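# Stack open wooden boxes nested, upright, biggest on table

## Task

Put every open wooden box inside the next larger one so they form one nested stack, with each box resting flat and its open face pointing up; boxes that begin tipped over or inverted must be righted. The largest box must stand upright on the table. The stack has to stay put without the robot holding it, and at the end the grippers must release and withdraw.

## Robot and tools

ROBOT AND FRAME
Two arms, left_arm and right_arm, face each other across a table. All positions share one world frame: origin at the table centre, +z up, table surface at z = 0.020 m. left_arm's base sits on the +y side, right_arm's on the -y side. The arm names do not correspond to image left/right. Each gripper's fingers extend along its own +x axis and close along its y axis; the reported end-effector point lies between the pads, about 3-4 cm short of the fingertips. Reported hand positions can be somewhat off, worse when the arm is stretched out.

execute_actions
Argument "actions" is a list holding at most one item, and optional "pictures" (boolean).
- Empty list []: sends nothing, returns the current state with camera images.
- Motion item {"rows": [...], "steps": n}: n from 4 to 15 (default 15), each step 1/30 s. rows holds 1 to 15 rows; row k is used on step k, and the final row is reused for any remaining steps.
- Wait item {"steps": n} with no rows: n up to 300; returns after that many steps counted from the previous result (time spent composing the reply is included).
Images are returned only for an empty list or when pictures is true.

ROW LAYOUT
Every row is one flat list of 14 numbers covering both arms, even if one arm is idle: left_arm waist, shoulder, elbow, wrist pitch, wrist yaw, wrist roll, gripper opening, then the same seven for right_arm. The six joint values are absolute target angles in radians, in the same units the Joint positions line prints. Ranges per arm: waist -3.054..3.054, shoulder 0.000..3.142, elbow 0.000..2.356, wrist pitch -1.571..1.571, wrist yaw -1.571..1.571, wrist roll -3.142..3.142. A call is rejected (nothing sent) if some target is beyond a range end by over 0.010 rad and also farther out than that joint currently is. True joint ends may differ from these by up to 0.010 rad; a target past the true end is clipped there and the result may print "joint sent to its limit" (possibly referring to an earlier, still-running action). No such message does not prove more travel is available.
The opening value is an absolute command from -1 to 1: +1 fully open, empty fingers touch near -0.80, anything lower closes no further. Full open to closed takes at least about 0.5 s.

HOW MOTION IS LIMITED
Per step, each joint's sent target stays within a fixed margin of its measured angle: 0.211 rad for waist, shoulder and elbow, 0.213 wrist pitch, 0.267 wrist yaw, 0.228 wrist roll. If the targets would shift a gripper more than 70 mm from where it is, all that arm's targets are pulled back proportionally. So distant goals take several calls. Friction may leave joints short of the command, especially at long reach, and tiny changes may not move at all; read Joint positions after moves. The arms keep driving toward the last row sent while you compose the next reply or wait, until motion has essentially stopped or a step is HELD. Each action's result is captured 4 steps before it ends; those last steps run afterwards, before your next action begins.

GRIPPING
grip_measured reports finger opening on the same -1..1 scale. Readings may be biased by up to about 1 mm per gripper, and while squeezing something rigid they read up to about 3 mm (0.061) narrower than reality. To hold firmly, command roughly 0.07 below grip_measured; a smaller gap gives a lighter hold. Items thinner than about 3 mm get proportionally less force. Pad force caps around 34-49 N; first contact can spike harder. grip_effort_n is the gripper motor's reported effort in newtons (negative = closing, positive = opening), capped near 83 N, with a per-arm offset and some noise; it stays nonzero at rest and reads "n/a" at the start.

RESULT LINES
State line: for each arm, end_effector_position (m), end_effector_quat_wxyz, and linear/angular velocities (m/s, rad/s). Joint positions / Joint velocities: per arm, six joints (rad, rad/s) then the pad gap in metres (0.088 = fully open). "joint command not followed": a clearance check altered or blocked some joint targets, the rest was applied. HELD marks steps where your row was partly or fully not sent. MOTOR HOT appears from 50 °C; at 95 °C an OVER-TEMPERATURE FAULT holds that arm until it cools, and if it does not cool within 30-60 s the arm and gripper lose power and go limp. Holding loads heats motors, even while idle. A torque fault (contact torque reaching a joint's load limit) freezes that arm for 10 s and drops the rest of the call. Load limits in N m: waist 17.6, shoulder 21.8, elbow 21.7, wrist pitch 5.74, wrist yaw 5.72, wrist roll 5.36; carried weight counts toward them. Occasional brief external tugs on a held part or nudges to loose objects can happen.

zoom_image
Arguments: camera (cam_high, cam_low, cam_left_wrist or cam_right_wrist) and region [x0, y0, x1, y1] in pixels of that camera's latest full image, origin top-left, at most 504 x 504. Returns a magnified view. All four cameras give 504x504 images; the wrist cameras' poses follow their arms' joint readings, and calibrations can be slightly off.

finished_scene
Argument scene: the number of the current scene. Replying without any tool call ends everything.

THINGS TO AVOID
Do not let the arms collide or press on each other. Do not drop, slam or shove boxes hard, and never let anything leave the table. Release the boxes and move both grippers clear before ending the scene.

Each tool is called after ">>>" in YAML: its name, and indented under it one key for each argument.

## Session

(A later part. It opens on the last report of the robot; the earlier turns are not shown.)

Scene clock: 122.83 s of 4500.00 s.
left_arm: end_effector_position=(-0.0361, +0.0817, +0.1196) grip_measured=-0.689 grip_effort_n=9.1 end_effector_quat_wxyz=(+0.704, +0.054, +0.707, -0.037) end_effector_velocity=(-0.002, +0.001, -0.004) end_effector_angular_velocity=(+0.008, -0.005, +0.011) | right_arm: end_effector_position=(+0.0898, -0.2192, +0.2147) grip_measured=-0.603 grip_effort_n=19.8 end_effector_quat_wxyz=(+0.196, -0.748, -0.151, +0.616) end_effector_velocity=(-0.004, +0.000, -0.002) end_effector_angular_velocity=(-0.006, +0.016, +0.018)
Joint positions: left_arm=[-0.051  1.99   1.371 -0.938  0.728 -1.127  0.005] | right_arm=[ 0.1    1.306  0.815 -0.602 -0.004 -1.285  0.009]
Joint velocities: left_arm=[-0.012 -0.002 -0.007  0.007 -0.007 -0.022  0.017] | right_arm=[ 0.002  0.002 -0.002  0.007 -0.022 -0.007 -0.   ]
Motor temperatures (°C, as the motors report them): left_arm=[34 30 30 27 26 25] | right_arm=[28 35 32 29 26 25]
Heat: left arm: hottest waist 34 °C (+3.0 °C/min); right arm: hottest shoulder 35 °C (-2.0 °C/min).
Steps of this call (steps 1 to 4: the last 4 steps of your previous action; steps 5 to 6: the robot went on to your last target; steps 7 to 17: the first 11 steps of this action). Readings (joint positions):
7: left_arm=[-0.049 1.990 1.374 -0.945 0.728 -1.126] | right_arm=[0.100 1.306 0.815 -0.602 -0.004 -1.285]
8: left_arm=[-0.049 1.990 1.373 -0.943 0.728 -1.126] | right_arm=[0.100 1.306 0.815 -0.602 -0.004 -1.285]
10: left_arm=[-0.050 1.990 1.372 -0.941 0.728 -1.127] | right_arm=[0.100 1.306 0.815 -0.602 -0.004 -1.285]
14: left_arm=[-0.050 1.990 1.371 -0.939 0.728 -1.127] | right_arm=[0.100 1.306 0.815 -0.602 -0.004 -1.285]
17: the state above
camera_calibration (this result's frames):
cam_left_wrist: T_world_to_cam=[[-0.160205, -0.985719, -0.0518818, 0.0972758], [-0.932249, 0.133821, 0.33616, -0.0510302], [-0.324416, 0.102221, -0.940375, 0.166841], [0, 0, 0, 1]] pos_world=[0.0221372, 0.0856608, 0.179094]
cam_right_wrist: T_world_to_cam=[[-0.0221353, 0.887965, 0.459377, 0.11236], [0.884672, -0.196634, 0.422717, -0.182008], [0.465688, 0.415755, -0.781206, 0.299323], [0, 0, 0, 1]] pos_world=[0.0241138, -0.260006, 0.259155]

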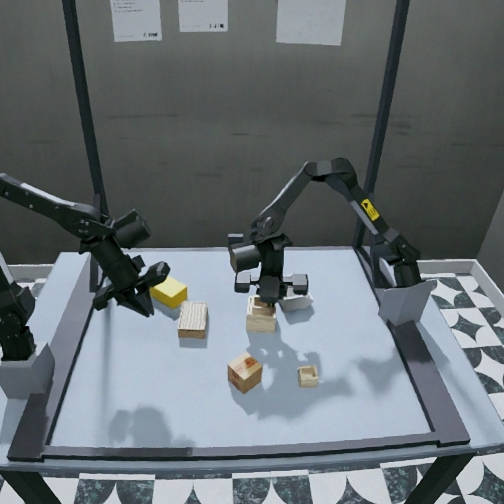

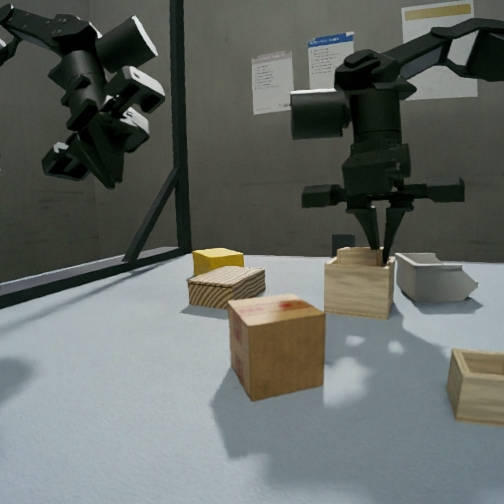

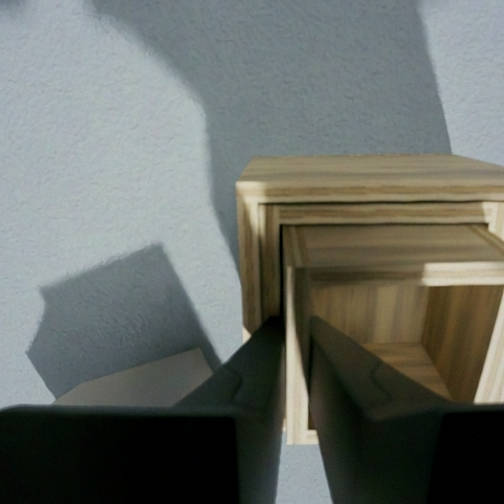

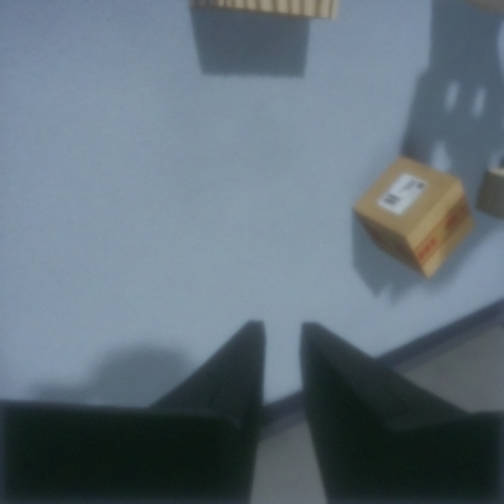

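Now lift straight up.

>>> execute_actions:
  actions:
    - {"rows":[[-0.035,1.975,1.39,-0.98,0.73,-1.115,-0.6,0.1,1.3,0.8,-0.6,0,-1.285,-0.6],[-0.035,1.975,1.39,-0.98,0.73,-1.115,-0.6,0.1,1.3,0.8,-0.6,0,-1.285,-0.6],[-0.035,1.975,1.39,-0.98,0.73,-1.115,-0.6,0.1,1.3,0.8,-0.6,0,-1.285,-0.6],[-0.01,1.965,1.42,-1.04,0.73,-1.10,-0.6,0.1,1.3,0.8,-0.6,0,-1.285,-0.6],[-0.01,1.965,1.42,-1.04,0.73,-1.10,-0.6,0.1,1.3,0.8,-0.6,0,-1.285,-0.6],[-0.01,1.965,1.42,-1.04,0.73,-1.10,-0.6,0.1,1.3,0.8,-0.6,0,-1.285,-0.6],[-0.01,1.965,1.42,-1.04,0.73,-1.10,-0.6,0.1,1.3,0.8,-0.6,0,-1.285,-0.6],[0.03,1.945,1.46,-1.12,0.73,-1.07,-0.5,0.1,1.3,0.8,-0.6,0,-1.285,-0.6]],"steps":15}

>>> execute_actions:
  actions:
    - {"steps":8}
  pictures: true

Scene clock: 123.50 s of 4500.00 s.
left_arm: end_effector_position=(-0.0360, +0.0849, +0.1487) grip_measured=-0.543 grip_effort_n=15.6 end_effector_quat_wxyz=(+0.703, +0.042, +0.709, -0.019) end_effector_velocity=(+0.007, -0.028, +0.141) end_effector_angular_velocity=(-0.221, -0.088, +0.020) | right_arm: end_effector_position=(+0.0898, -0.2192, +0.2147) grip_measured=-0.603 grip_effort_n=19.3 end_effector_quat_wxyz=(+0.196, -0.748, -0.151, +0.616) end_effector_velocity=(-0.000, -0.005, -0.003) end_effector_angular_velocity=(-0.028, -0.007, +0.018)
Joint positions: left_arm=[ 0.006  1.972  1.43  -1.078  0.728 -1.087  0.012] | right_arm=[ 0.1    1.306  0.815 -0.602 -0.004 -1.285  0.009]
Joint velocities: left_arm=[ 0.256 -0.168  0.208 -0.286 -0.007  0.11   0.016] | right_arm=[ 0.002 -0.002 -0.002 -0.022 -0.007 -0.022 -0.   ]
Motor temperatures (°C, as the motors report them): left_arm=[34 30 30 27 26 25] | right_arm=[28 35 32 29 26 25]
Heat: left arm: hottest waist 34 °C (+3.0 °C/min); right arm: hottest shoulder 35 °C (-2.0 °C/min).
Steps of this call (steps 1 to 4: the last 4 steps of your previous action; steps 5 to 9: the robot went on to your last target; steps 10 to 20: the first 11 steps of this action). Readings (joint positions):
10: left_arm=[-0.056 1.990 1.371 -0.938 0.728 -1.127] | right_arm=[0.100 1.306 0.815 -0.602 -0.004 -1.285]
11: left_arm=[-0.054 1.990 1.372 -0.946 0.728 -1.127] | right_arm=[0.100 1.306 0.815 -0.602 -0.004 -1.285]
13: left_arm=[-0.049 1.990 1.378 -0.967 0.728 -1.121] | right_arm=[0.100 1.306 0.815 -0.602 -0.004 -1.285]
17: left_arm=[-0.023 1.984 1.404 -1.024 0.728 -1.105] | right_arm=[0.100 1.306 0.815 -0.602 -0.004 -1.285]
20: the state above

Scene clock: 123.77 s of 4500.00 s.
left_arm: end_effector_position=(-0.0377, +0.0835, +0.1614) grip_measured=-0.508 grip_effort_n=15.6 end_effector_quat_wxyz=(+0.705, +0.037, +0.708, -0.024) end_effector_velocity=(-0.003, +0.013, -0.000) end_effector_angular_velocity=(+0.056, -0.001, +0.035) | right_arm: end_effector_position=(+0.0898, -0.2192, +0.2147) grip_measured=-0.603 grip_effort_n=18.8 end_effector_quat_wxyz=(+0.196, -0.748, -0.151, +0.616) end_effector_velocity=(+0.002, -0.003, -0.002) end_effector_angular_velocity=(-0.013, +0.001, -0.001)
Joint positions: left_arm=[ 0.025  1.955  1.451 -1.114  0.728 -1.075  0.014] | right_arm=[ 0.1    1.306  0.815 -0.602 -0.004 -1.285  0.009]
Joint velocities: left_arm=[-0.002 -0.002 -0.002 -0.066 -0.022  0.007  0.002] | right_arm=[-0.007 -0.002 -0.007 -0.007 -0.007 -0.007 -0.   ]
Motor temperatures (°C, as the motors report them): left_arm=[34 30 30 27 26 25] | right_arm=[28 35 32 29 26 25]
Heat: left arm: hottest waist 34 °C (+3.0 °C/min); right arm: hottest shoulder 35 °C (-2.0 °C/min).
Kept back: nothing.
Steps of this call (steps 1 to 4: the last 4 steps of your previous action; steps 5 to 8: the robot went on to your last target). Readings (joint positions):
1: left_arm=[0.013 1.966 1.437 -1.087 0.728 -1.084] | right_arm=[0.100 1.306 0.815 -0.602 -0.004 -1.285]
2: left_arm=[0.019 1.962 1.443 -1.094 0.728 -1.081] | right_arm=[0.100 1.306 0.815 -0.602 -0.004 -1.285]
4: left_arm=[0.025 1.956 1.449 -1.104 0.728 -1.078] | right_arm=[0.100 1.306 0.815 -0.602 -0.004 -1.285]
8: the state above
camera_calibration (this result's frames):
cam_left_wrist: T_world_to_cam=[[-0.116749, -0.992076, -0.0464227, 0.102155], [-0.937871, 0.0947506, 0.333797, -0.0634037], [-0.326753, 0.0825089, -0.941501, 0.207179], [0, 0, 0, 1]] pos_world=[0.0201582, 0.0902593, 0.220965]
cam_right_wrist: T_world_to_cam=[[-0.0221353, 0.887965, 0.459377, 0.11236], [0.884672, -0.196634, 0.422717, -0.182008], [0.465688, 0.415755, -0.781206, 0.299323], [0, 0, 0, 1]] pos_world=[0.0241138, -0.260006, 0.259155]

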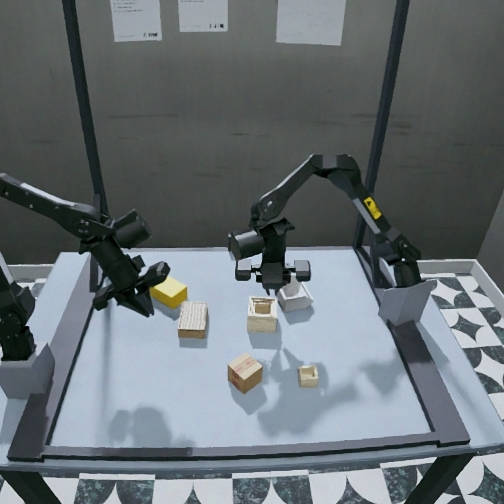

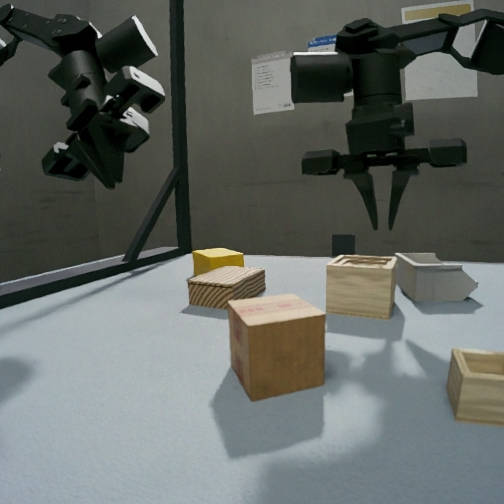

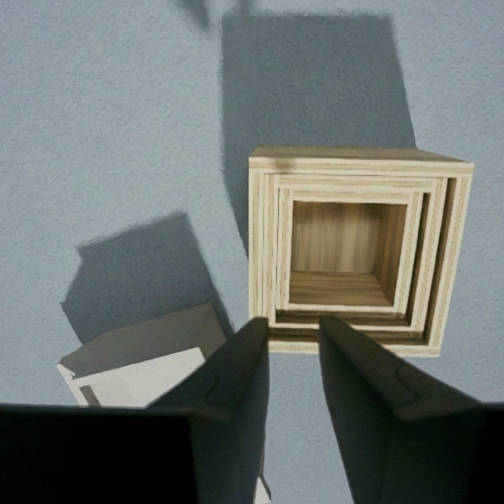

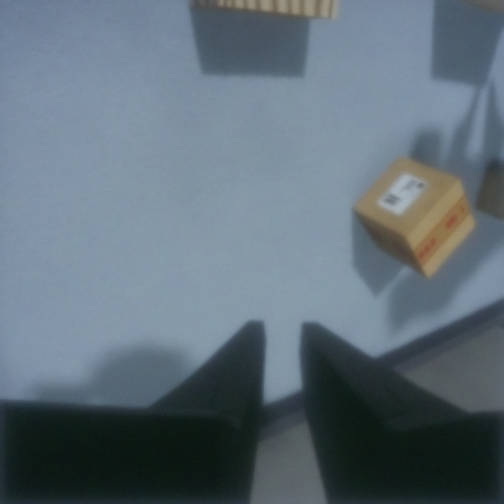

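>>> execute_actions:
  actions:
    - {"rows":[[0.1,1.99,1.47,-1.15,0.72,-1.0,-0.4,0.1,1.3,0.8,-0.6,0,-1.285,-0.6],[0.1,1.99,1.47,-1.15,0.72,-1.0,-0.4,0.1,1.3,0.8,-0.6,0,-1.285,-0.6],[0.1,1.99,1.47,-1.15,0.72,-1.0,-0.4,0.1,1.3,0.8,-0.6,0,-1.285,-0.6],[0.18,2.05,1.47,-1.15,0.71,-0.93,-0.4,0.1,1.3,0.8,-0.6,0,-1.285,-0.6],[0.18,2.05,1.47,-1.15,0.71,-0.93,-0.4,0.1,1.3,0.8,-0.6,0,-1.285,-0.6],[0.18,2.05,1.47,-1.15,0.71,-0.93,-0.4,0.1,1.3,0.8,-0.6,0,-1.285,-0.6],[0.26,2.12,1.46,-1.13,0.70,-0.85,-0.4,0.1,1.3,0.8,-0.6,0,-1.285,-0.6],[0.26,2.12,1.46,-1.13,0.70,-0.85,-0.4,0.1,1.3,0.8,-0.6,0,-1.285,-0.6],[0.26,2.12,1.46,-1.13,0.70,-0.85,-0.4,0.1,1.3,0.8,-0.6,0,-1.285,-0.6],[0.33,2.19,1.44,-1.1,0.69,-0.78,-0.4,0.1,1.3,0.8,-0.6,0,-1.285,-0.6],[0.33,2.19,1.44,-1.1,0.69,-0.78,-0.4,0.1,1.3,0.8,-0.6,0,-1.285,-0.6],[0.33,2.19,1.44,-1.1,0.69,-0.78,-0.4,0.1,1.3,0.8,-0.6,0,-1.285,-0.6],[0.403,2.275,1.416,-1.05,0.675,-0.70,-0.4,0.1,1.3,0.8,-0.6,0,-1.285,-0.6]],"steps":15}

>>> execute_actions:
  actions:
    - {"steps":15}
  pictures: true

Scene clock: 124.73 s of 4500.00 s.
left_arm: end_effector_position=(+0.0487, +0.1081, +0.1791) grip_measured=-0.409 grip_effort_n=15.6 end_effector_quat_wxyz=(+0.710, +0.011, +0.704, -0.017) end_effector_velocity=(+0.354, +0.138, +0.001) end_effector_angular_velocity=(-0.107, -0.040, +0.179) | right_arm: end_effector_position=(+0.0898, -0.2192, +0.2147) grip_measured=-0.603 grip_effort_n=18.8 end_effector_quat_wxyz=(+0.196, -0.748, -0.151, +0.616) end_effector_velocity=(-0.000, -0.002, +0.000) end_effector_angular_velocity=(-0.008, -0.004, +0.019)
Joint positions: left_arm=[ 0.236  2.097  1.462 -1.127  0.707 -0.869  0.019] | right_arm=[ 0.1    1.306  0.815 -0.602 -0.004 -1.285  0.009]
Joint velocities: left_arm=[ 0.75   0.657 -0.085  0.256 -0.11   0.696  0.002] | right_arm=[-0.002 -0.007 -0.002 -0.007 -0.007 -0.022  0.   ]
Motor temperatures (°C, as the motors report them): left_arm=[34 30 30 27 26 25] | right_arm=[28 35 32 29 26 25]
Heat: left arm: hottest waist 34 °C (+3.0 °C/min); right arm: hottest shoulder 35 °C (-2.0 °C/min).
Steps of this call (steps 1 to 18: the robot went on to your last target; steps 19 to 29: the first 11 steps of this action). Readings (joint positions):
19: left_arm=[0.027 1.956 1.453 -1.121 0.728 -1.065] | right_arm=[0.100 1.306 0.815 -0.602 -0.004 -1.285]
20: left_arm=[0.035 1.958 1.456 -1.129 0.728 -1.049] | right_arm=[0.100 1.306 0.815 -0.602 -0.004 -1.285]
22: left_arm=[0.062 1.968 1.460 -1.138 0.728 -1.021] | right_arm=[0.100 1.306 0.815 -0.602 -0.004 -1.285]
26: left_arm=[0.159 2.030 1.467 -1.140 0.718 -0.937] | right_arm=[0.100 1.306 0.815 -0.602 -0.004 -1.285]
29: the state above

Scene clock: 125.23 s of 4500.00 s.
left_arm: end_effector_position=(+0.1241, +0.1542, +0.1670) grip_measured=-0.403 grip_effort_n=15.6 end_effector_quat_wxyz=(+0.706, -0.007, +0.708, -0.004) end_effector_velocity=(+0.004, +0.003, -0.006) end_effector_angular_velocity=(+0.013, +0.003, -0.016) | right_arm: end_effector_position=(+0.0898, -0.2192, +0.2147) grip_measured=-0.603 grip_effort_n=18.8 end_effector_quat_wxyz=(+0.196, -0.748, -0.151, +0.616) end_effector_velocity=(-0.003, +0.000, -0.000) end_effector_angular_velocity=(+0.000, +0.017, +0.015)
Joint positions: left_arm=[ 0.398  2.262  1.42  -1.054  0.678 -0.707  0.019] | right_arm=[ 0.1    1.306  0.815 -0.602 -0.004 -1.285  0.009]
Joint velocities: left_arm=[-0.002  0.022  0.002  0.007 -0.007  0.022 -0.   ] | right_arm=[-0.002 -0.002 -0.002  0.007 -0.022 -0.007  0.   ]
Motor temperatures (°C, as the motors report them): left_arm=[34 30 30 27 26 25] | right_arm=[28 35 32 29 26 25]
Heat: left arm: hottest waist 34 °C (+3.0 °C/min); right arm: hottest shoulder 35 °C (-2.0 °C/min).
Kept back: nothing.
Steps of this call (steps 1 to 4: the last 4 steps of your previous action; steps 5 to 15: the robot went on to your last target). Readings (joint positions):
1: left_arm=[0.261 2.118 1.459 -1.118 0.703 -0.848] | right_arm=[0.100 1.306 0.815 -0.602 -0.004 -1.285]
2: left_arm=[0.284 2.141 1.454 -1.111 0.699 -0.826] | right_arm=[0.100 1.306 0.815 -0.602 -0.004 -1.285]
4: left_arm=[0.329 2.188 1.443 -1.085 0.692 -0.776] | right_arm=[0.100 1.306 0.815 -0.602 -0.004 -1.285]
8: left_arm=[0.390 2.252 1.422 -1.065 0.678 -0.728] | right_arm=[0.100 1.306 0.815 -0.602 -0.004 -1.285]
15: the state above
camera_calibration (this result's frames):
cam_left_wrist: T_world_to_cam=[[-0.0264692, -0.999565, -0.0129951, 0.175884], [-0.943295, 0.0206718, 0.331312, 0.0923222], [-0.330899, 0.0210278, -0.943432, 0.269797], [0, 0, 0, 1]] pos_world=[0.181018, 0.168226, 0.226234]
cam_right_wrist: T_world_to_cam=[[-0.0221353, 0.887965, 0.459377, 0.11236], [0.884672, -0.196634, 0.422717, -0.182008], [0.465688, 0.415755, -0.781206, 0.299323], [0, 0, 0, 1]] pos_world=[0.0241138, -0.260006, 0.259155]

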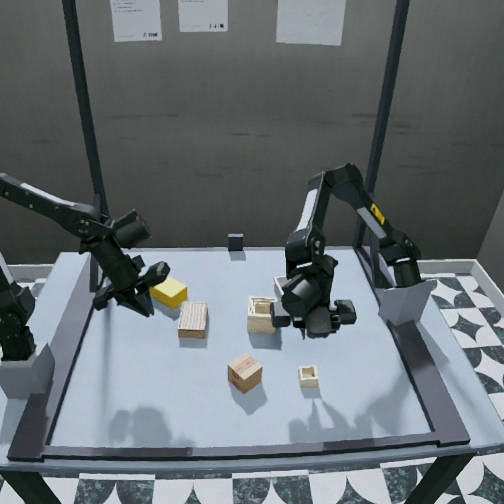

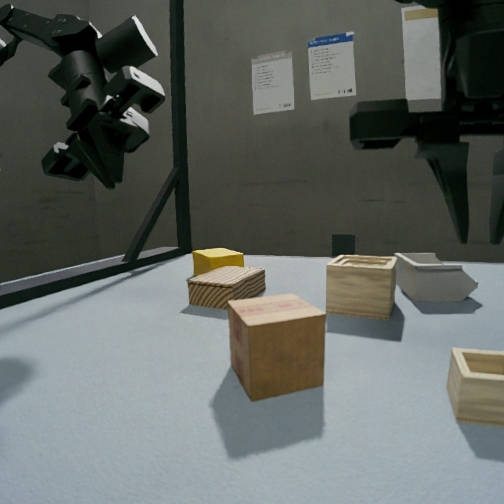

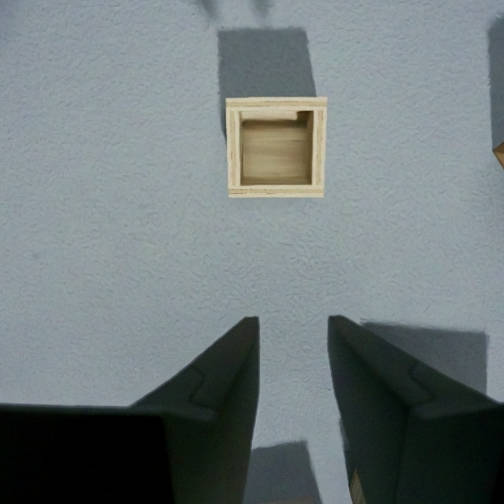

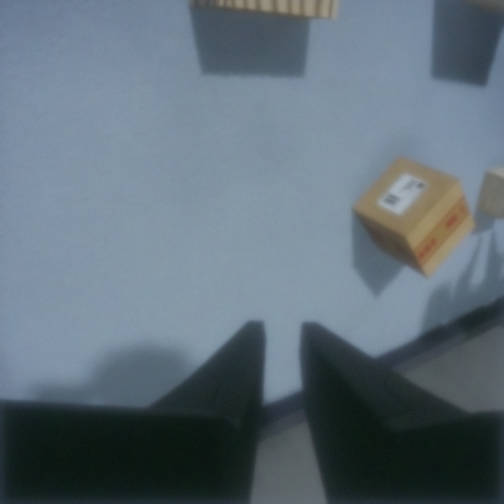

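>>> execute_actions:
  actions:
    - {"rows":[[0.41,2.33,1.41,-0.99,0.67,-0.685,-0.4,0.1,1.3,0.8,-0.6,0,-1.285,-0.6],[0.41,2.33,1.41,-0.99,0.67,-0.685,-0.4,0.1,1.3,0.8,-0.6,0,-1.285,-0.6],[0.41,2.33,1.41,-0.99,0.67,-0.685,-0.4,0.1,1.3,0.8,-0.6,0,-1.285,-0.6],[0.41,2.33,1.41,-0.99,0.67,-0.685,-0.4,0.1,1.3,0.8,-0.6,0,-1.285,-0.6],[0.41,2.33,1.41,-0.99,0.67,-0.685,-0.4,0.1,1.3,0.8,-0.6,0,-1.285,-0.6],[0.428,2.41,1.40,-0.93,0.667,-0.668,-0.4,0.1,1.3,0.8,-0.6,0,-1.285,-0.6]],"steps":15}

>>> execute_actions:
  actions:
    - {"steps":10}
  pictures: true

Scene clock: 126.23 s of 4500.00 s.
left_arm: end_effector_position=(+0.1571, +0.1718, +0.1363) grip_measured=-0.403 grip_effort_n=15.6 end_effector_quat_wxyz=(+0.703, -0.006, +0.711, +0.001) end_effector_velocity=(+0.043, +0.078, -0.071) end_effector_angular_velocity=(+0.109, +0.115, +0.192) | right_arm: end_effector_position=(+0.0898, -0.2192, +0.2147) grip_measured=-0.603 grip_effort_n=19.8 end_effector_quat_wxyz=(+0.196, -0.748, -0.151, +0.616) end_effector_velocity=(+0.002, -0.002, -0.000) end_effector_angular_velocity=(-0.008, +0.002, +0.000)
Joint positions: left_arm=[ 0.42   2.384  1.406 -0.95   0.67  -0.676  0.019] | right_arm=[ 0.1    1.306  0.815 -0.602 -0.004 -1.285  0.009]
Joint velocities: left_arm=[ 0.066  0.247 -0.095  0.095 -0.037  0.007 -0.   ] | right_arm=[-0.007 -0.002 -0.002 -0.007 -0.007 -0.007 -0.   ]
Motor temperatures (°C, as the motors report them): left_arm=[34 30 30 27 26 25] | right_arm=[28 35 32 29 26 25]
Heat: left arm: hottest waist 34 °C (+3.0 °C/min); right arm: hottest shoulder 35 °C (-3.0 °C/min).
Steps of this call (steps 1 to 15: the robot went on to your last target; steps 16 to 19: nothing new was sent; steps 20 to 30: the first 11 steps of this action). Readings (joint positions):
20: left_arm=[0.398 2.269 1.419 -1.048 0.678 -0.702] | right_arm=[0.100 1.306 0.815 -0.602 -0.004 -1.285]
21: left_arm=[0.398 2.276 1.419 -1.033 0.678 -0.698] | right_arm=[0.100 1.306 0.815 -0.602 -0.004 -1.285]
23: left_arm=[0.401 2.293 1.419 -1.012 0.677 -0.693] | right_arm=[0.100 1.306 0.815 -0.602 -0.004 -1.285]
27: left_arm=[0.410 2.346 1.413 -0.965 0.674 -0.681] | right_arm=[0.100 1.306 0.815 -0.602 -0.004 -1.285]
30: the state above

Scene clock: 126.57 s of 4500.00 s.
left_arm: end_effector_position=(+0.1614, +0.1745, +0.1322) grip_measured=-0.403 grip_effort_n=15.6 end_effector_quat_wxyz=(+0.703, -0.006, +0.711, +0.001) end_effector_velocity=(+0.000, +0.004, -0.002) end_effector_angular_velocity=(+0.013, +0.006, +0.034) | right_arm: end_effector_position=(+0.0898, -0.2192, +0.2147) grip_measured=-0.603 grip_effort_n=18.8 end_effector_quat_wxyz=(+0.196, -0.748, -0.151, +0.616) end_effector_velocity=(-0.002, -0.001, +0.002) end_effector_angular_velocity=(+0.001, +0.010, -0.000)
Joint positions: left_arm=[ 0.423  2.399  1.402 -0.933  0.669 -0.671  0.019] | right_arm=[ 0.1    1.306  0.815 -0.602 -0.004 -1.285  0.009]
Joint velocities: left_arm=[ 0.002  0.007 -0.002 -0.007 -0.007 -0.022  0.   ] | right_arm=[ 0.002 -0.007  0.002 -0.007 -0.007  0.007 -0.   ]
Motor temperatures (°C, as the motors report them): left_arm=[34 30 30 27 26 25] | right_arm=[28 35 32 29 26 25]
Heat: left arm: hottest waist 34 °C (+3.0 °C/min); right arm: hottest shoulder 35 °C (-3.0 °C/min).
Kept back: nothing.
Steps of this call (steps 1 to 4: the last 4 steps of your previous action; steps 5 to 10: the robot went on to your last target). Readings (joint positions):
1: left_arm=[0.422 2.391 1.403 -0.946 0.669 -0.675] | right_arm=[0.100 1.306 0.815 -0.602 -0.004 -1.285]
2: left_arm=[0.423 2.396 1.402 -0.942 0.669 -0.674] | right_arm=[0.100 1.306 0.815 -0.602 -0.004 -1.285]
4: left_arm=[0.423 2.398 1.402 -0.937 0.669 -0.673] | right_arm=[0.100 1.306 0.815 -0.602 -0.004 -1.285]
8: left_arm=[0.423 2.398 1.402 -0.934 0.669 -0.672] | right_arm=[0.100 1.306 0.815 -0.602 -0.004 -1.285]
10: the state above
camera_calibration (this result's frames):
cam_left_wrist: T_world_to_cam=[[-0.022018, -0.99955, -0.020396, 0.196902], [-0.940321, 0.0137754, 0.34001, 0.138157], [-0.339576, 0.0266652, -0.940201, 0.248895], [0, 0, 0, 1]] pos_world=[0.218766, 0.188273, 0.191053]
cam_right_wrist: T_world_to_cam=[[-0.0221353, 0.887965, 0.459377, 0.11236], [0.884672, -0.196634, 0.422717, -0.182008], [0.465688, 0.415755, -0.781206, 0.299323], [0, 0, 0, 1]] pos_world=[0.0241138, -0.260006, 0.259155]

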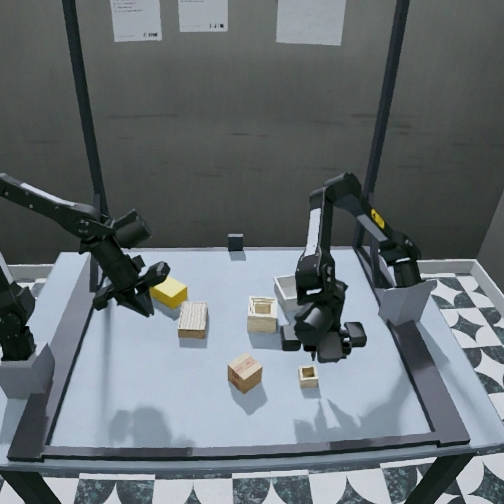

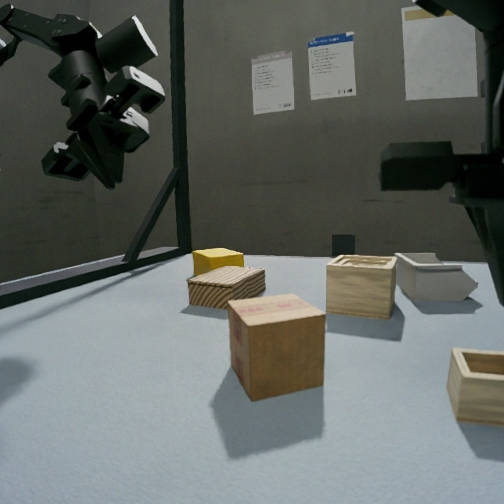

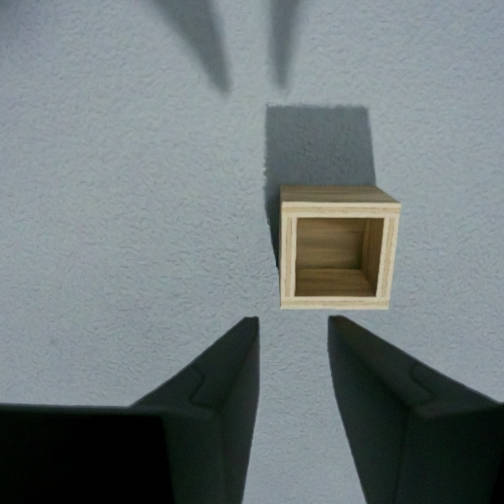

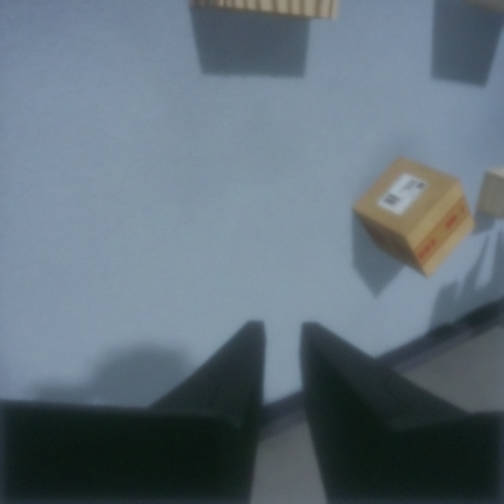

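>>> execute_actions:
  actions:
    - {"rows":[[0.395,2.435,1.37,-0.85,0.677,-0.705,-0.4,0.1,1.3,0.8,-0.6,0,-1.285,-0.6],[0.395,2.435,1.37,-0.85,0.677,-0.705,-0.4,0.1,1.3,0.8,-0.6,0,-1.285,-0.6],[0.395,2.435,1.37,-0.85,0.677,-0.705,-0.4,0.1,1.3,0.8,-0.6,0,-1.285,-0.6],[0.395,2.435,1.37,-0.85,0.677,-0.705,-0.4,0.1,1.3,0.8,-0.6,0,-1.285,-0.6],[0.395,2.435,1.37,-0.85,0.677,-0.705,-0.4,0.1,1.3,0.8,-0.6,0,-1.285,-0.6],[0.365,2.46,1.345,-0.78,0.687,-0.74,-0.4,0.1,1.3,0.8,-0.6,0,-1.285,-0.6]],"steps":15}

>>> execute_actions:
  actions:
    - {"steps":8}
  pictures: true

Scene clock: 127.13 s of 4500.00 s.
left_arm: end_effector_position=(+0.1643, +0.1743, +0.0990) grip_measured=-0.403 grip_effort_n=15.1 end_effector_quat_wxyz=(+0.704, -0.001, +0.710, +0.000) end_effector_velocity=(-0.014, +0.015, -0.064) end_effector_angular_velocity=(+0.084, +0.051, +0.044) | right_arm: end_effector_position=(+0.0898, -0.2192, +0.2147) grip_measured=-0.603 grip_effort_n=19.3 end_effector_quat_wxyz=(+0.196, -0.748, -0.151, +0.616) end_effector_velocity=(+0.001, +0.001, +0.001) end_effector_angular_velocity=(+0.008, -0.009, +0.003)
Joint positions: left_arm=[ 0.369  2.445  1.356 -0.803  0.68  -0.727  0.019] | right_arm=[ 0.1    1.306  0.815 -0.602 -0.004 -1.285  0.009]
Joint velocities: left_arm=[-0.115  0.081 -0.09   0.139  0.007 -0.11  -0.   ] | right_arm=[-0.002 -0.002 -0.002  0.007  0.007 -0.007  0.   ]
Motor temperatures (°C, as the motors report them): left_arm=[34 30 30 27 26 25] | right_arm=[28 35 32 29 26 25]
Heat: left arm: hottest waist 34 °C (+3.0 °C/min); right arm: hottest shoulder 35 °C (-3.0 °C/min).
Steps of this call (steps 1 to 6: the robot went on to your last target; steps 7 to 17: the first 11 steps of this action). Readings (joint positions):
7: left_arm=[0.423 2.401 1.400 -0.925 0.669 -0.673] | right_arm=[0.100 1.306 0.815 -0.602 -0.004 -1.285]
8: left_arm=[0.420 2.403 1.395 -0.905 0.669 -0.678] | right_arm=[0.100 1.306 0.815 -0.602 -0.004 -1.285]
10: left_arm=[0.411 2.411 1.389 -0.880 0.670 -0.688] | right_arm=[0.100 1.306 0.815 -0.602 -0.004 -1.285]
14: left_arm=[0.387 2.432 1.368 -0.825 0.677 -0.715] | right_arm=[0.100 1.306 0.815 -0.602 -0.004 -1.285]
17: the state above

Scene clock: 127.40 s of 4500.00 s.
left_arm: end_effector_position=(+0.1651, +0.1735, +0.0959) grip_measured=-0.403 grip_effort_n=15.6 end_effector_quat_wxyz=(+0.705, -0.002, +0.709, -0.002) end_effector_velocity=(-0.001, +0.006, -0.002) end_effector_angular_velocity=(+0.027, -0.004, +0.031) | right_arm: end_effector_position=(+0.0898, -0.2192, +0.2147) grip_measured=-0.603 grip_effort_n=19.3 end_effector_quat_wxyz=(+0.196, -0.748, -0.151, +0.616) end_effector_velocity=(+0.003, -0.003, -0.002) end_effector_angular_velocity=(-0.010, -0.012, -0.003)
Joint positions: left_arm=[ 0.365  2.449  1.351 -0.784  0.683 -0.736  0.019] | right_arm=[ 0.1    1.306  0.815 -0.602 -0.004 -1.285  0.009]
Joint velocities: left_arm=[-0.002 -0.002 -0.012 -0.007 -0.022 -0.022 -0.   ] | right_arm=[-0.002 -0.002 -0.007 -0.007  0.007 -0.007 -0.   ]
Motor temperatures (°C, as the motors report them): left_arm=[34 30 30 27 26 25] | right_arm=[28 35 32 29 26 25]
Heat: left arm: hottest waist 34 °C (+3.0 °C/min); right arm: hottest shoulder 35 °C (-3.0 °C/min).
Kept back: nothing.
Steps of this call (steps 1 to 4: the last 4 steps of your previous action; steps 5 to 8: the robot went on to your last target). Readings (joint positions):
1: left_arm=[0.367 2.447 1.353 -0.798 0.681 -0.730] | right_arm=[0.100 1.306 0.815 -0.602 -0.004 -1.285]
2: left_arm=[0.365 2.449 1.352 -0.794 0.682 -0.732] | right_arm=[0.100 1.306 0.815 -0.602 -0.004 -1.285]
4: left_arm=[0.365 2.449 1.351 -0.789 0.682 -0.734] | right_arm=[0.100 1.306 0.815 -0.602 -0.004 -1.285]
8: the state above
camera_calibration (this result's frames):
cam_left_wrist: T_world_to_cam=[[-0.0309779, -0.99926, -0.0228038, 0.196957], [-0.942183, 0.0215771, 0.334404, 0.153578], [-0.333665, 0.0318445, -0.942154, 0.214342], [0, 0, 0, 1]] pos_world=[0.222318, 0.186672, 0.155077]
cam_right_wrist: T_world_to_cam=[[-0.0221353, 0.887965, 0.459377, 0.11236], [0.884672, -0.196634, 0.422717, -0.182008], [0.465688, 0.415755, -0.781206, 0.299323], [0, 0, 0, 1]] pos_world=[0.0241138, -0.260006, 0.259155]

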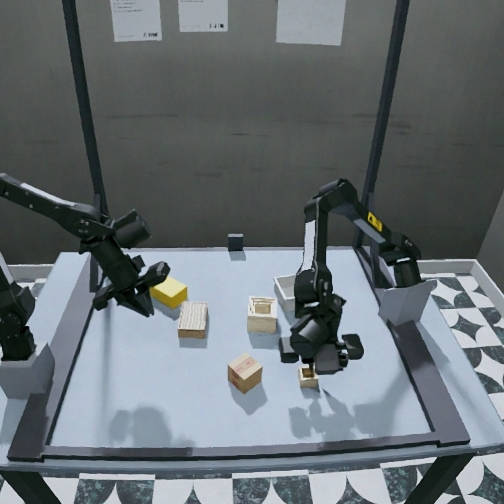

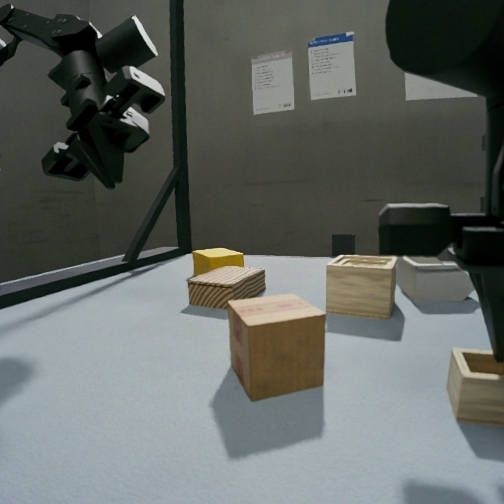

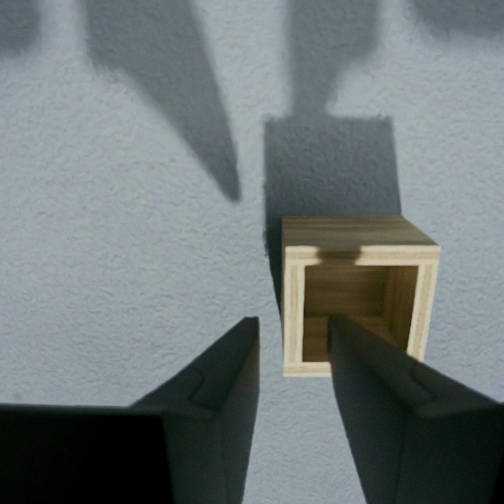

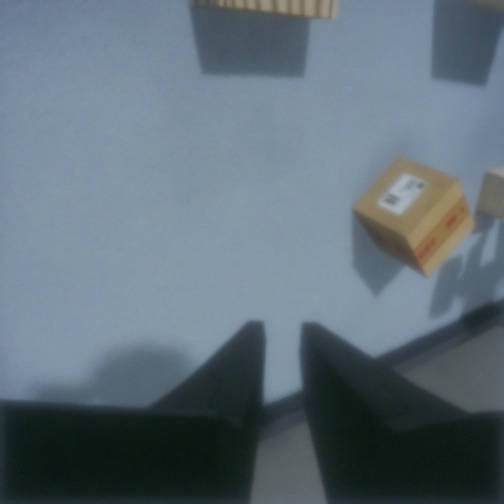

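>>> execute_actions:
  actions:
    - {"rows":[[0.336,2.478,1.32,-0.715,0.695,-0.775,-0.4,0.1,1.3,0.8,-0.6,0,-1.285,-0.6]],"steps":15}

>>> execute_actions:
  actions:
    - {"rows":[[0.336,2.478,1.32,-0.715,0.695,-0.775,-0.9,0.1,1.3,0.8,-0.6,0,-1.285,-0.6]],"steps":15}
  pictures: true

Scene clock: 127.93 s of 4500.00 s.
left_arm: end_effector_position=(+0.1639, +0.1741, +0.0796) grip_measured=-0.403 grip_effort_n=15.6 end_effector_quat_wxyz=(+0.705, -0.001, +0.709, -0.000) end_effector_velocity=(+0.002, -0.005, -0.003) end_effector_angular_velocity=(-0.018, -0.011, -0.018) | right_arm: end_effector_position=(+0.0898, -0.2192, +0.2147) grip_measured=-0.603 grip_effort_n=19.3 end_effector_quat_wxyz=(+0.196, -0.748, -0.151, +0.616) end_effector_velocity=(-0.002, -0.002, -0.002) end_effector_angular_velocity=(-0.011, +0.022, -0.002)
Joint positions: left_arm=[ 0.335  2.468  1.325 -0.721  0.69  -0.77   0.019] | right_arm=[ 0.1    1.306  0.815 -0.602 -0.004 -1.285  0.009]
Joint velocities: left_arm=[-0.007  0.002 -0.002  0.037  0.007 -0.007  0.   ] | right_arm=[-0.002 -0.002 -0.002 -0.007 -0.022  0.007 -0.   ]
Motor temperatures (°C, as the motors report them): left_arm=[34 30 30 27 26 25] | right_arm=[28 35 32 29 26 25]
Heat: left arm: hottest waist 34 °C (+3.0 °C/min); right arm: hottest shoulder 35 °C (-3.0 °C/min).
Steps of this call (steps 1 to 5: the robot went on to your last target; steps 6 to 16: the first 11 steps of this action). Readings (joint positions):
6: left_arm=[0.364 2.450 1.348 -0.776 0.684 -0.741] | right_arm=[0.100 1.306 0.815 -0.602 -0.004 -1.285]
7: left_arm=[0.361 2.452 1.343 -0.760 0.685 -0.749] | right_arm=[0.100 1.306 0.815 -0.602 -0.004 -1.285]
9: left_arm=[0.351 2.457 1.337 -0.741 0.688 -0.758] | right_arm=[0.100 1.306 0.815 -0.602 -0.004 -1.285]
13: left_arm=[0.336 2.467 1.326 -0.726 0.690 -0.768] | right_arm=[0.100 1.306 0.815 -0.602 -0.004 -1.285]
16: the state above

Scene clock: 128.43 s of 4500.00 s.
left_arm: end_effector_position=(+0.1645, +0.1736, +0.0798) grip_measured=-0.735 grip_effort_n=-83.5 end_effector_quat_wxyz=(+0.705, -0.003, +0.709, -0.002) end_effector_velocity=(+0.001, +0.003, -0.001) end_effector_angular_velocity=(+0.021, -0.011, +0.010) | right_arm: end_effector_position=(+0.0898, -0.2192, +0.2147) grip_measured=-0.603 grip_effort_n=18.8 end_effector_quat_wxyz=(+0.196, -0.748, -0.151, +0.616) end_effector_velocity=(+0.001, -0.002, +0.001) end_effector_angular_velocity=(-0.005, -0.017, +0.018)
Joint positions: left_arm=[ 0.336  2.468  1.325 -0.716  0.692 -0.772  0.003] | right_arm=[ 0.1    1.306  0.815 -0.602 -0.004 -1.285  0.009]
Joint velocities: left_arm=[-0.002  0.002  0.002 -0.007 -0.022 -0.007  0.   ] | right_arm=[ 0.002 -0.007 -0.002 -0.007  0.007 -0.022  0.   ]
Motor temperatures (°C, as the motors report them): left_arm=[34 30 30 27 26 25] | right_arm=[28 35 32 29 26 25]
Heat: left arm: hottest waist 34 °C (+3.0 °C/min); right arm: hottest shoulder 35 °C (-3.0 °C/min).
Steps of this call (steps 1 to 4: the last 4 steps of your previous action; steps 5 to 15: the first 11 steps of this action). Readings (joint positions):
5: left_arm=[0.335 2.468 1.325 -0.718 0.691 -0.772] | right_arm=[0.100 1.306 0.815 -0.602 -0.004 -1.285]
6: left_arm=[0.335 2.468 1.325 -0.718 0.691 -0.772] | right_arm=[0.100 1.306 0.815 -0.602 -0.004 -1.285]
8: left_arm=[0.335 2.468 1.325 -0.717 0.691 -0.772] | right_arm=[0.100 1.306 0.815 -0.602 -0.004 -1.285]
12: left_arm=[0.336 2.468 1.325 -0.716 0.692 -0.772] | right_arm=[0.100 1.306 0.815 -0.602 -0.004 -1.285]
15: the state above
camera_calibration (this result's frames):
cam_left_wrist: T_world_to_cam=[[-0.0298713, -0.999311, -0.0220155, 0.196422], [-0.942083, 0.0207862, 0.334736, 0.158459], [-0.334048, 0.0307394, -0.942055, 0.199206], [0, 0, 0, 1]] pos_world=[0.221693, 0.186869, 0.138946]
cam_right_wrist: T_world_to_cam=[[-0.0221353, 0.887965, 0.459377, 0.11236], [0.884672, -0.196634, 0.422717, -0.182008], [0.465688, 0.415755, -0.781206, 0.299323], [0, 0, 0, 1]] pos_world=[0.0241138, -0.260006, 0.259155]

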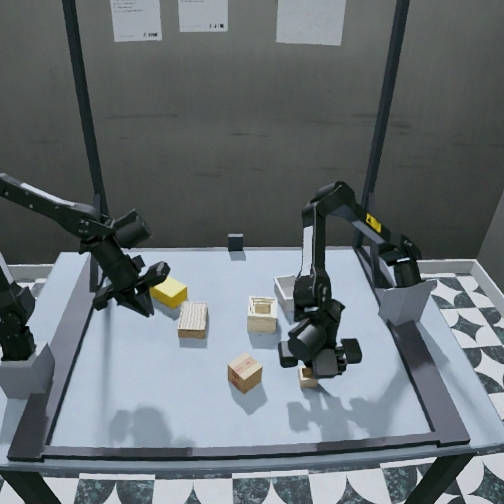

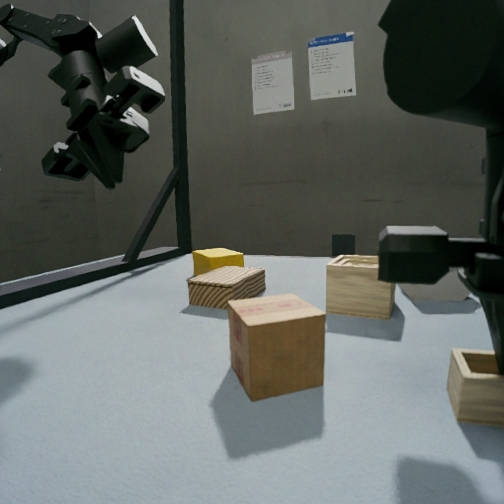

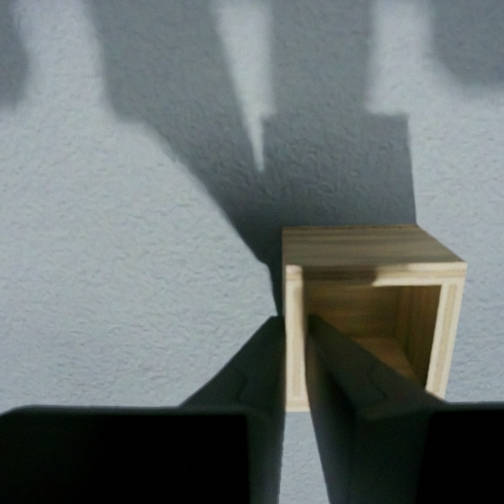

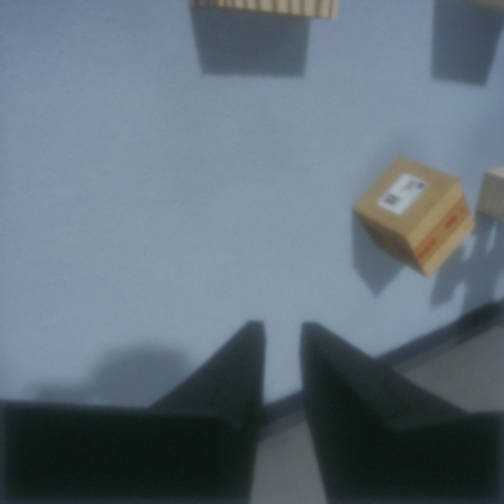

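>>> execute_actions:
  actions:
    - {"rows":[[0.365,2.44,1.35,-0.785,0.683,-0.74,-0.9,0.1,1.3,0.8,-0.6,0,-1.285,-0.6],[0.365,2.44,1.35,-0.785,0.683,-0.74,-0.9,0.1,1.3,0.8,-0.6,0,-1.285,-0.6],[0.365,2.44,1.35,-0.785,0.683,-0.74,-0.9,0.1,1.3,0.8,-0.6,0,-1.285,-0.6],[0.365,2.44,1.35,-0.785,0.683,-0.74,-0.9,0.1,1.3,0.8,-0.6,0,-1.285,-0.6],[0.42,2.39,1.40,-0.93,0.669,-0.675,-0.9,0.1,1.3,0.8,-0.6,0,-1.285,-0.6],[0.42,2.39,1.40,-0.93,0.669,-0.675,-0.9,0.1,1.3,0.8,-0.6,0,-1.285,-0.6],[0.42,2.39,1.40,-0.93,0.669,-0.675,-0.9,0.1,1.3,0.8,-0.6,0,-1.285,-0.6],[0.42,2.39,1.40,-0.93,0.669,-0.675,-0.9,0.1,1.3,0.8,-0.6,0,-1.285,-0.6],[0.40,2.26,1.42,-1.054,0.678,-0.705,-0.9,0.1,1.3,0.8,-0.6,0,-1.285,-0.6],[0.40,2.26,1.42,-1.054,0.678,-0.705,-0.9,0.1,1.3,0.8,-0.6,0,-1.285,-0.6],[0.40,2.26,1.42,-1.054,0.678,-0.705,-0.9,0.1,1.3,0.8,-0.6,0,-1.285,-0.6],[0.40,2.26,1.42,-1.054,0.678,-0.705,-0.9,0.1,1.3,0.8,-0.6,0,-1.285,-0.6],[0.33,2.18,1.44,-1.1,0.69,-0.78,-0.9,0.1,1.3,0.8,-0.6,0,-1.285,-0.6]],"steps":15}

>>> execute_actions:
  actions:
    - {"rows":[[0.33,2.18,1.44,-1.1,0.69,-0.78,-0.9,0.1,1.3,0.8,-0.6,0,-1.285,-0.6],[0.33,2.18,1.44,-1.1,0.69,-0.78,-0.9,0.1,1.3,0.8,-0.6,0,-1.285,-0.6],[0.33,2.18,1.44,-1.1,0.69,-0.78,-0.9,0.1,1.3,0.8,-0.6,0,-1.285,-0.6],[0.26,2.11,1.46,-1.13,0.70,-0.85,-0.9,0.1,1.3,0.8,-0.6,0,-1.285,-0.6],[0.26,2.11,1.46,-1.13,0.70,-0.85,-0.9,0.1,1.3,0.8,-0.6,0,-1.285,-0.6],[0.26,2.11,1.46,-1.13,0.70,-0.85,-0.9,0.1,1.3,0.8,-0.6,0,-1.285,-0.6],[0.18,2.05,1.48,-1.15,0.71,-0.92,-0.9,0.1,1.3,0.8,-0.6,0,-1.285,-0.6],[0.18,2.05,1.48,-1.15,0.71,-0.92,-0.9,0.1,1.3,0.8,-0.6,0,-1.285,-0.6],[0.18,2.05,1.48,-1.15,0.71,-0.92,-0.9,0.1,1.3,0.8,-0.6,0,-1.285,-0.6],[0.1,2.0,1.49,-1.15,0.72,-0.99,-0.9,0.1,1.3,0.8,-0.6,0,-1.285,-0.6],[0.1,2.0,1.49,-1.15,0.72,-0.99,-0.9,0.1,1.3,0.8,-0.6,0,-1.285,-0.6],[0.1,2.0,1.49,-1.15,0.72,-0.99,-0.9,0.1,1.3,0.8,-0.6,0,-1.285,-0.6],[0.026,1.96,1.484,-1.134,0.73,-1.04,-0.9,0.1,1.3,0.8,-0.6,0,-1.285,-0.6]],"steps":15}

>>> execute_actions:
  actions:
    - {"steps":15}
  pictures: true

Scene clock: 129.50 s of 4500.00 s.
left_arm: end_effector_position=(+0.1477, +0.1739, +0.1331) grip_measured=-0.735 grip_effort_n=-83.5 end_effector_quat_wxyz=(+0.697, -0.011, +0.717, +0.017) end_effector_velocity=(-0.192, -0.085, +0.257) end_effector_angular_velocity=(-0.034, -0.039, +0.013) | right_arm: end_effector_position=(+0.0898, -0.2192, +0.2147) grip_measured=-0.603 grip_effort_n=19.3 end_effector_quat_wxyz=(+0.196, -0.748, -0.151, +0.616) end_effector_velocity=(-0.004, +0.000, -0.001) end_effector_angular_velocity=(-0.004, +0.010, +0.033)
Joint positions: left_arm=[ 0.405  2.371  1.386 -0.963  0.675 -0.703  0.003] | right_arm=[ 0.1    1.306  0.815 -0.602 -0.004 -1.285  0.009]
Joint velocities: left_arm=[ 0.027 -0.842  0.105 -0.901 -0.007 -0.022  0.   ] | right_arm=[ 0.002 -0.002 -0.002  0.007 -0.022 -0.022  0.   ]
Motor temperatures (°C, as the motors report them): left_arm=[34 30 30 27 26 25] | right_arm=[28 35 32 29 26 25]
Heat: left arm: hottest waist 34 °C (+3.0 °C/min); right arm: hottest shoulder 35 °C (-4.0 °C/min).
Steps of this call (steps 1 to 4: the last 4 steps of your previous action; steps 5 to 15: the robot went on to your last target; steps 16 to 21: nothing new was sent; steps 22 to 32: the first 11 steps of this action). Readings (joint positions):
22: left_arm=[0.337 2.468 1.326 -0.720 0.692 -0.770] | right_arm=[0.100 1.306 0.815 -0.602 -0.004 -1.285]
23: left_arm=[0.339 2.468 1.329 -0.736 0.692 -0.765] | right_arm=[0.100 1.306 0.815 -0.602 -0.004 -1.285]
25: left_arm=[0.347 2.466 1.332 -0.758 0.691 -0.756] | right_arm=[0.100 1.306 0.815 -0.602 -0.004 -1.285]
29: left_arm=[0.385 2.439 1.363 -0.867 0.679 -0.708] | right_arm=[0.100 1.306 0.815 -0.602 -0.004 -1.285]
32: the state above

Scene clock: 130.00 s of 4500.00 s.
left_arm: end_effector_position=(+0.0358, +0.1043, +0.1730) grip_measured=-0.735 grip_effort_n=-83.5 end_effector_quat_wxyz=(+0.709, +0.017, +0.705, -0.008) end_effector_velocity=(-0.346, -0.174, -0.013) end_effector_angular_velocity=(+0.011, -0.016, -0.410) | right_arm: end_effector_position=(+0.0898, -0.2192, +0.2147) grip_measured=-0.603 grip_effort_n=19.3 end_effector_quat_wxyz=(+0.196, -0.748, -0.151, +0.616) end_effector_velocity=(+0.001, +0.001, +0.002) end_effector_angular_velocity=(+0.013, -0.008, +0.005)
Joint positions: left_arm=[ 0.197  2.084  1.464 -1.134  0.703 -0.908  0.003] | right_arm=[ 0.1    1.306  0.815 -0.602 -0.004 -1.285  0.009]
Joint velocities: left_arm=[-0.808 -0.593  0.183 -0.095  0.125 -0.637  0.   ] | right_arm=[-0.002 -0.007 -0.002  0.007  0.007 -0.007 -0.   ]
Motor temperatures (°C, as the motors report them): left_arm=[34 31 30 27 26 25] | right_arm=[28 35 32 29 26 25]
Heat: left arm: hottest waist 34 °C (+3.0 °C/min); right arm: hottest shoulder 35 °C (-4.0 °C/min).
Steps of this call (steps 1 to 4: the last 4 steps of your previous action; steps 5 to 15: the first 11 steps of this action). Readings (joint positions):
5: left_arm=[0.366 2.238 1.423 -1.057 0.682 -0.748] | right_arm=[0.100 1.306 0.815 -0.602 -0.004 -1.285]
6: left_arm=[0.352 2.220 1.429 -1.066 0.685 -0.754] | right_arm=[0.100 1.306 0.815 -0.602 -0.004 -1.285]
8: left_arm=[0.331 2.193 1.437 -1.080 0.688 -0.772] | right_arm=[0.100 1.306 0.815 -0.602 -0.004 -1.285]
12: left_arm=[0.270 2.141 1.447 -1.120 0.691 -0.847] | right_arm=[0.100 1.306 0.815 -0.602 -0.004 -1.285]
15: the state above

Scene clock: 130.50 s of 4500.00 s.
left_arm: end_effector_position=(-0.0363, +0.0803, +0.1622) grip_measured=-0.735 grip_effort_n=-83.5 end_effector_quat_wxyz=(+0.704, +0.050, +0.708, -0.032) end_effector_velocity=(-0.001, +0.001, +0.003) end_effector_angular_velocity=(+0.006, -0.022, +0.015) | right_arm: end_effector_position=(+0.0898, -0.2192, +0.2147) grip_measured=-0.603 grip_effort_n=19.3 end_effector_quat_wxyz=(+0.196, -0.748, -0.151, +0.616) end_effector_velocity=(+0.002, -0.006, -0.005) end_effector_angular_velocity=(-0.033, -0.002, -0.002)
Joint positions: left_arm=[ 0.027  1.975  1.481 -1.136  0.727 -1.034  0.003] | right_arm=[ 0.1    1.306  0.815 -0.602 -0.004 -1.285  0.009]
Joint velocities: left_arm=[-0.002 -0.012  0.002 -0.007 -0.022 -0.022 -0.   ] | right_arm=[-0.002  0.002 -0.007 -0.022 -0.007 -0.007 -0.   ]
Motor temperatures (°C, as the motors report them): left_arm=[34 31 30 27 26 25] | right_arm=[28 35 32 29 26 25]
Heat: left arm: hottest waist 34 °C (+3.0 °C/min); right arm: hottest shoulder 35 °C (-4.0 °C/min).
Kept back: nothing.
Steps of this call (steps 1 to 4: the last 4 steps of your previous action; steps 5 to 15: the robot went on to your last target). Readings (joint positions):
1: left_arm=[0.170 2.065 1.470 -1.138 0.708 -0.927] | right_arm=[0.100 1.306 0.815 -0.602 -0.004 -1.285]
2: left_arm=[0.144 2.045 1.475 -1.139 0.712 -0.947] | right_arm=[0.100 1.306 0.815 -0.602 -0.004 -1.285]
4: left_arm=[0.089 2.009 1.479 -1.138 0.720 -0.986] | right_arm=[0.100 1.306 0.815 -0.602 -0.004 -1.285]
8: left_arm=[0.030 1.977 1.481 -1.137 0.727 -1.020] | right_arm=[0.100 1.306 0.815 -0.602 -0.004 -1.285]
15: the state above
camera_calibration (this result's frames):
cam_left_wrist: T_world_to_cam=[[-0.147611, -0.987612, -0.0532387, 0.0988422], [-0.933441, 0.121316, 0.337594, -0.0646027], [-0.326953, 0.0995279, -0.939785, 0.207025], [0, 0, 0, 1]] pos_world=[0.0219748, 0.0848503, 0.221631]
cam_right_wrist: T_world_to_cam=[[-0.0221353, 0.887965, 0.459377, 0.11236], [0.884672, -0.196634, 0.422717, -0.182008], [0.465688, 0.415755, -0.781206, 0.299323], [0, 0, 0, 1]] pos_world=[0.0241138, -0.260006, 0.259155]

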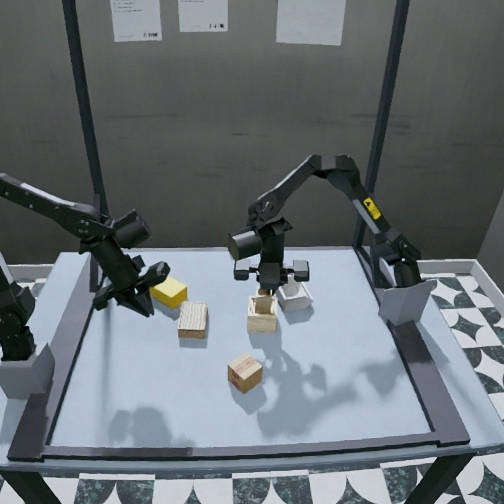

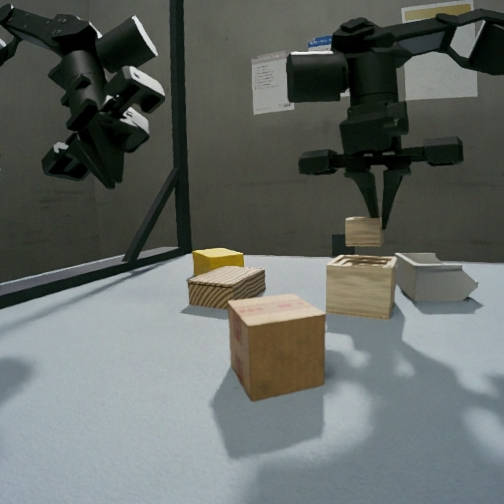

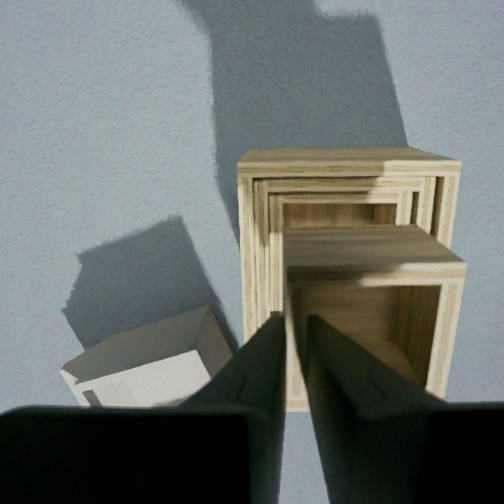

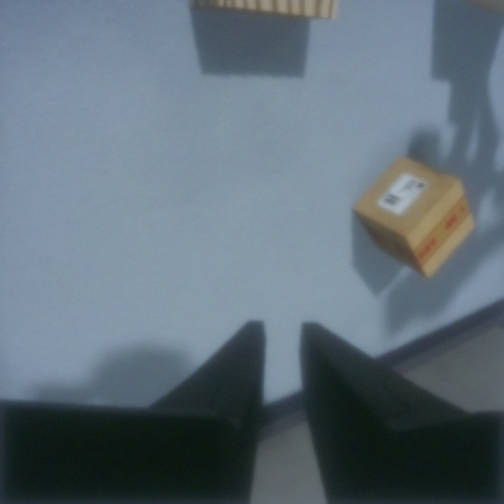

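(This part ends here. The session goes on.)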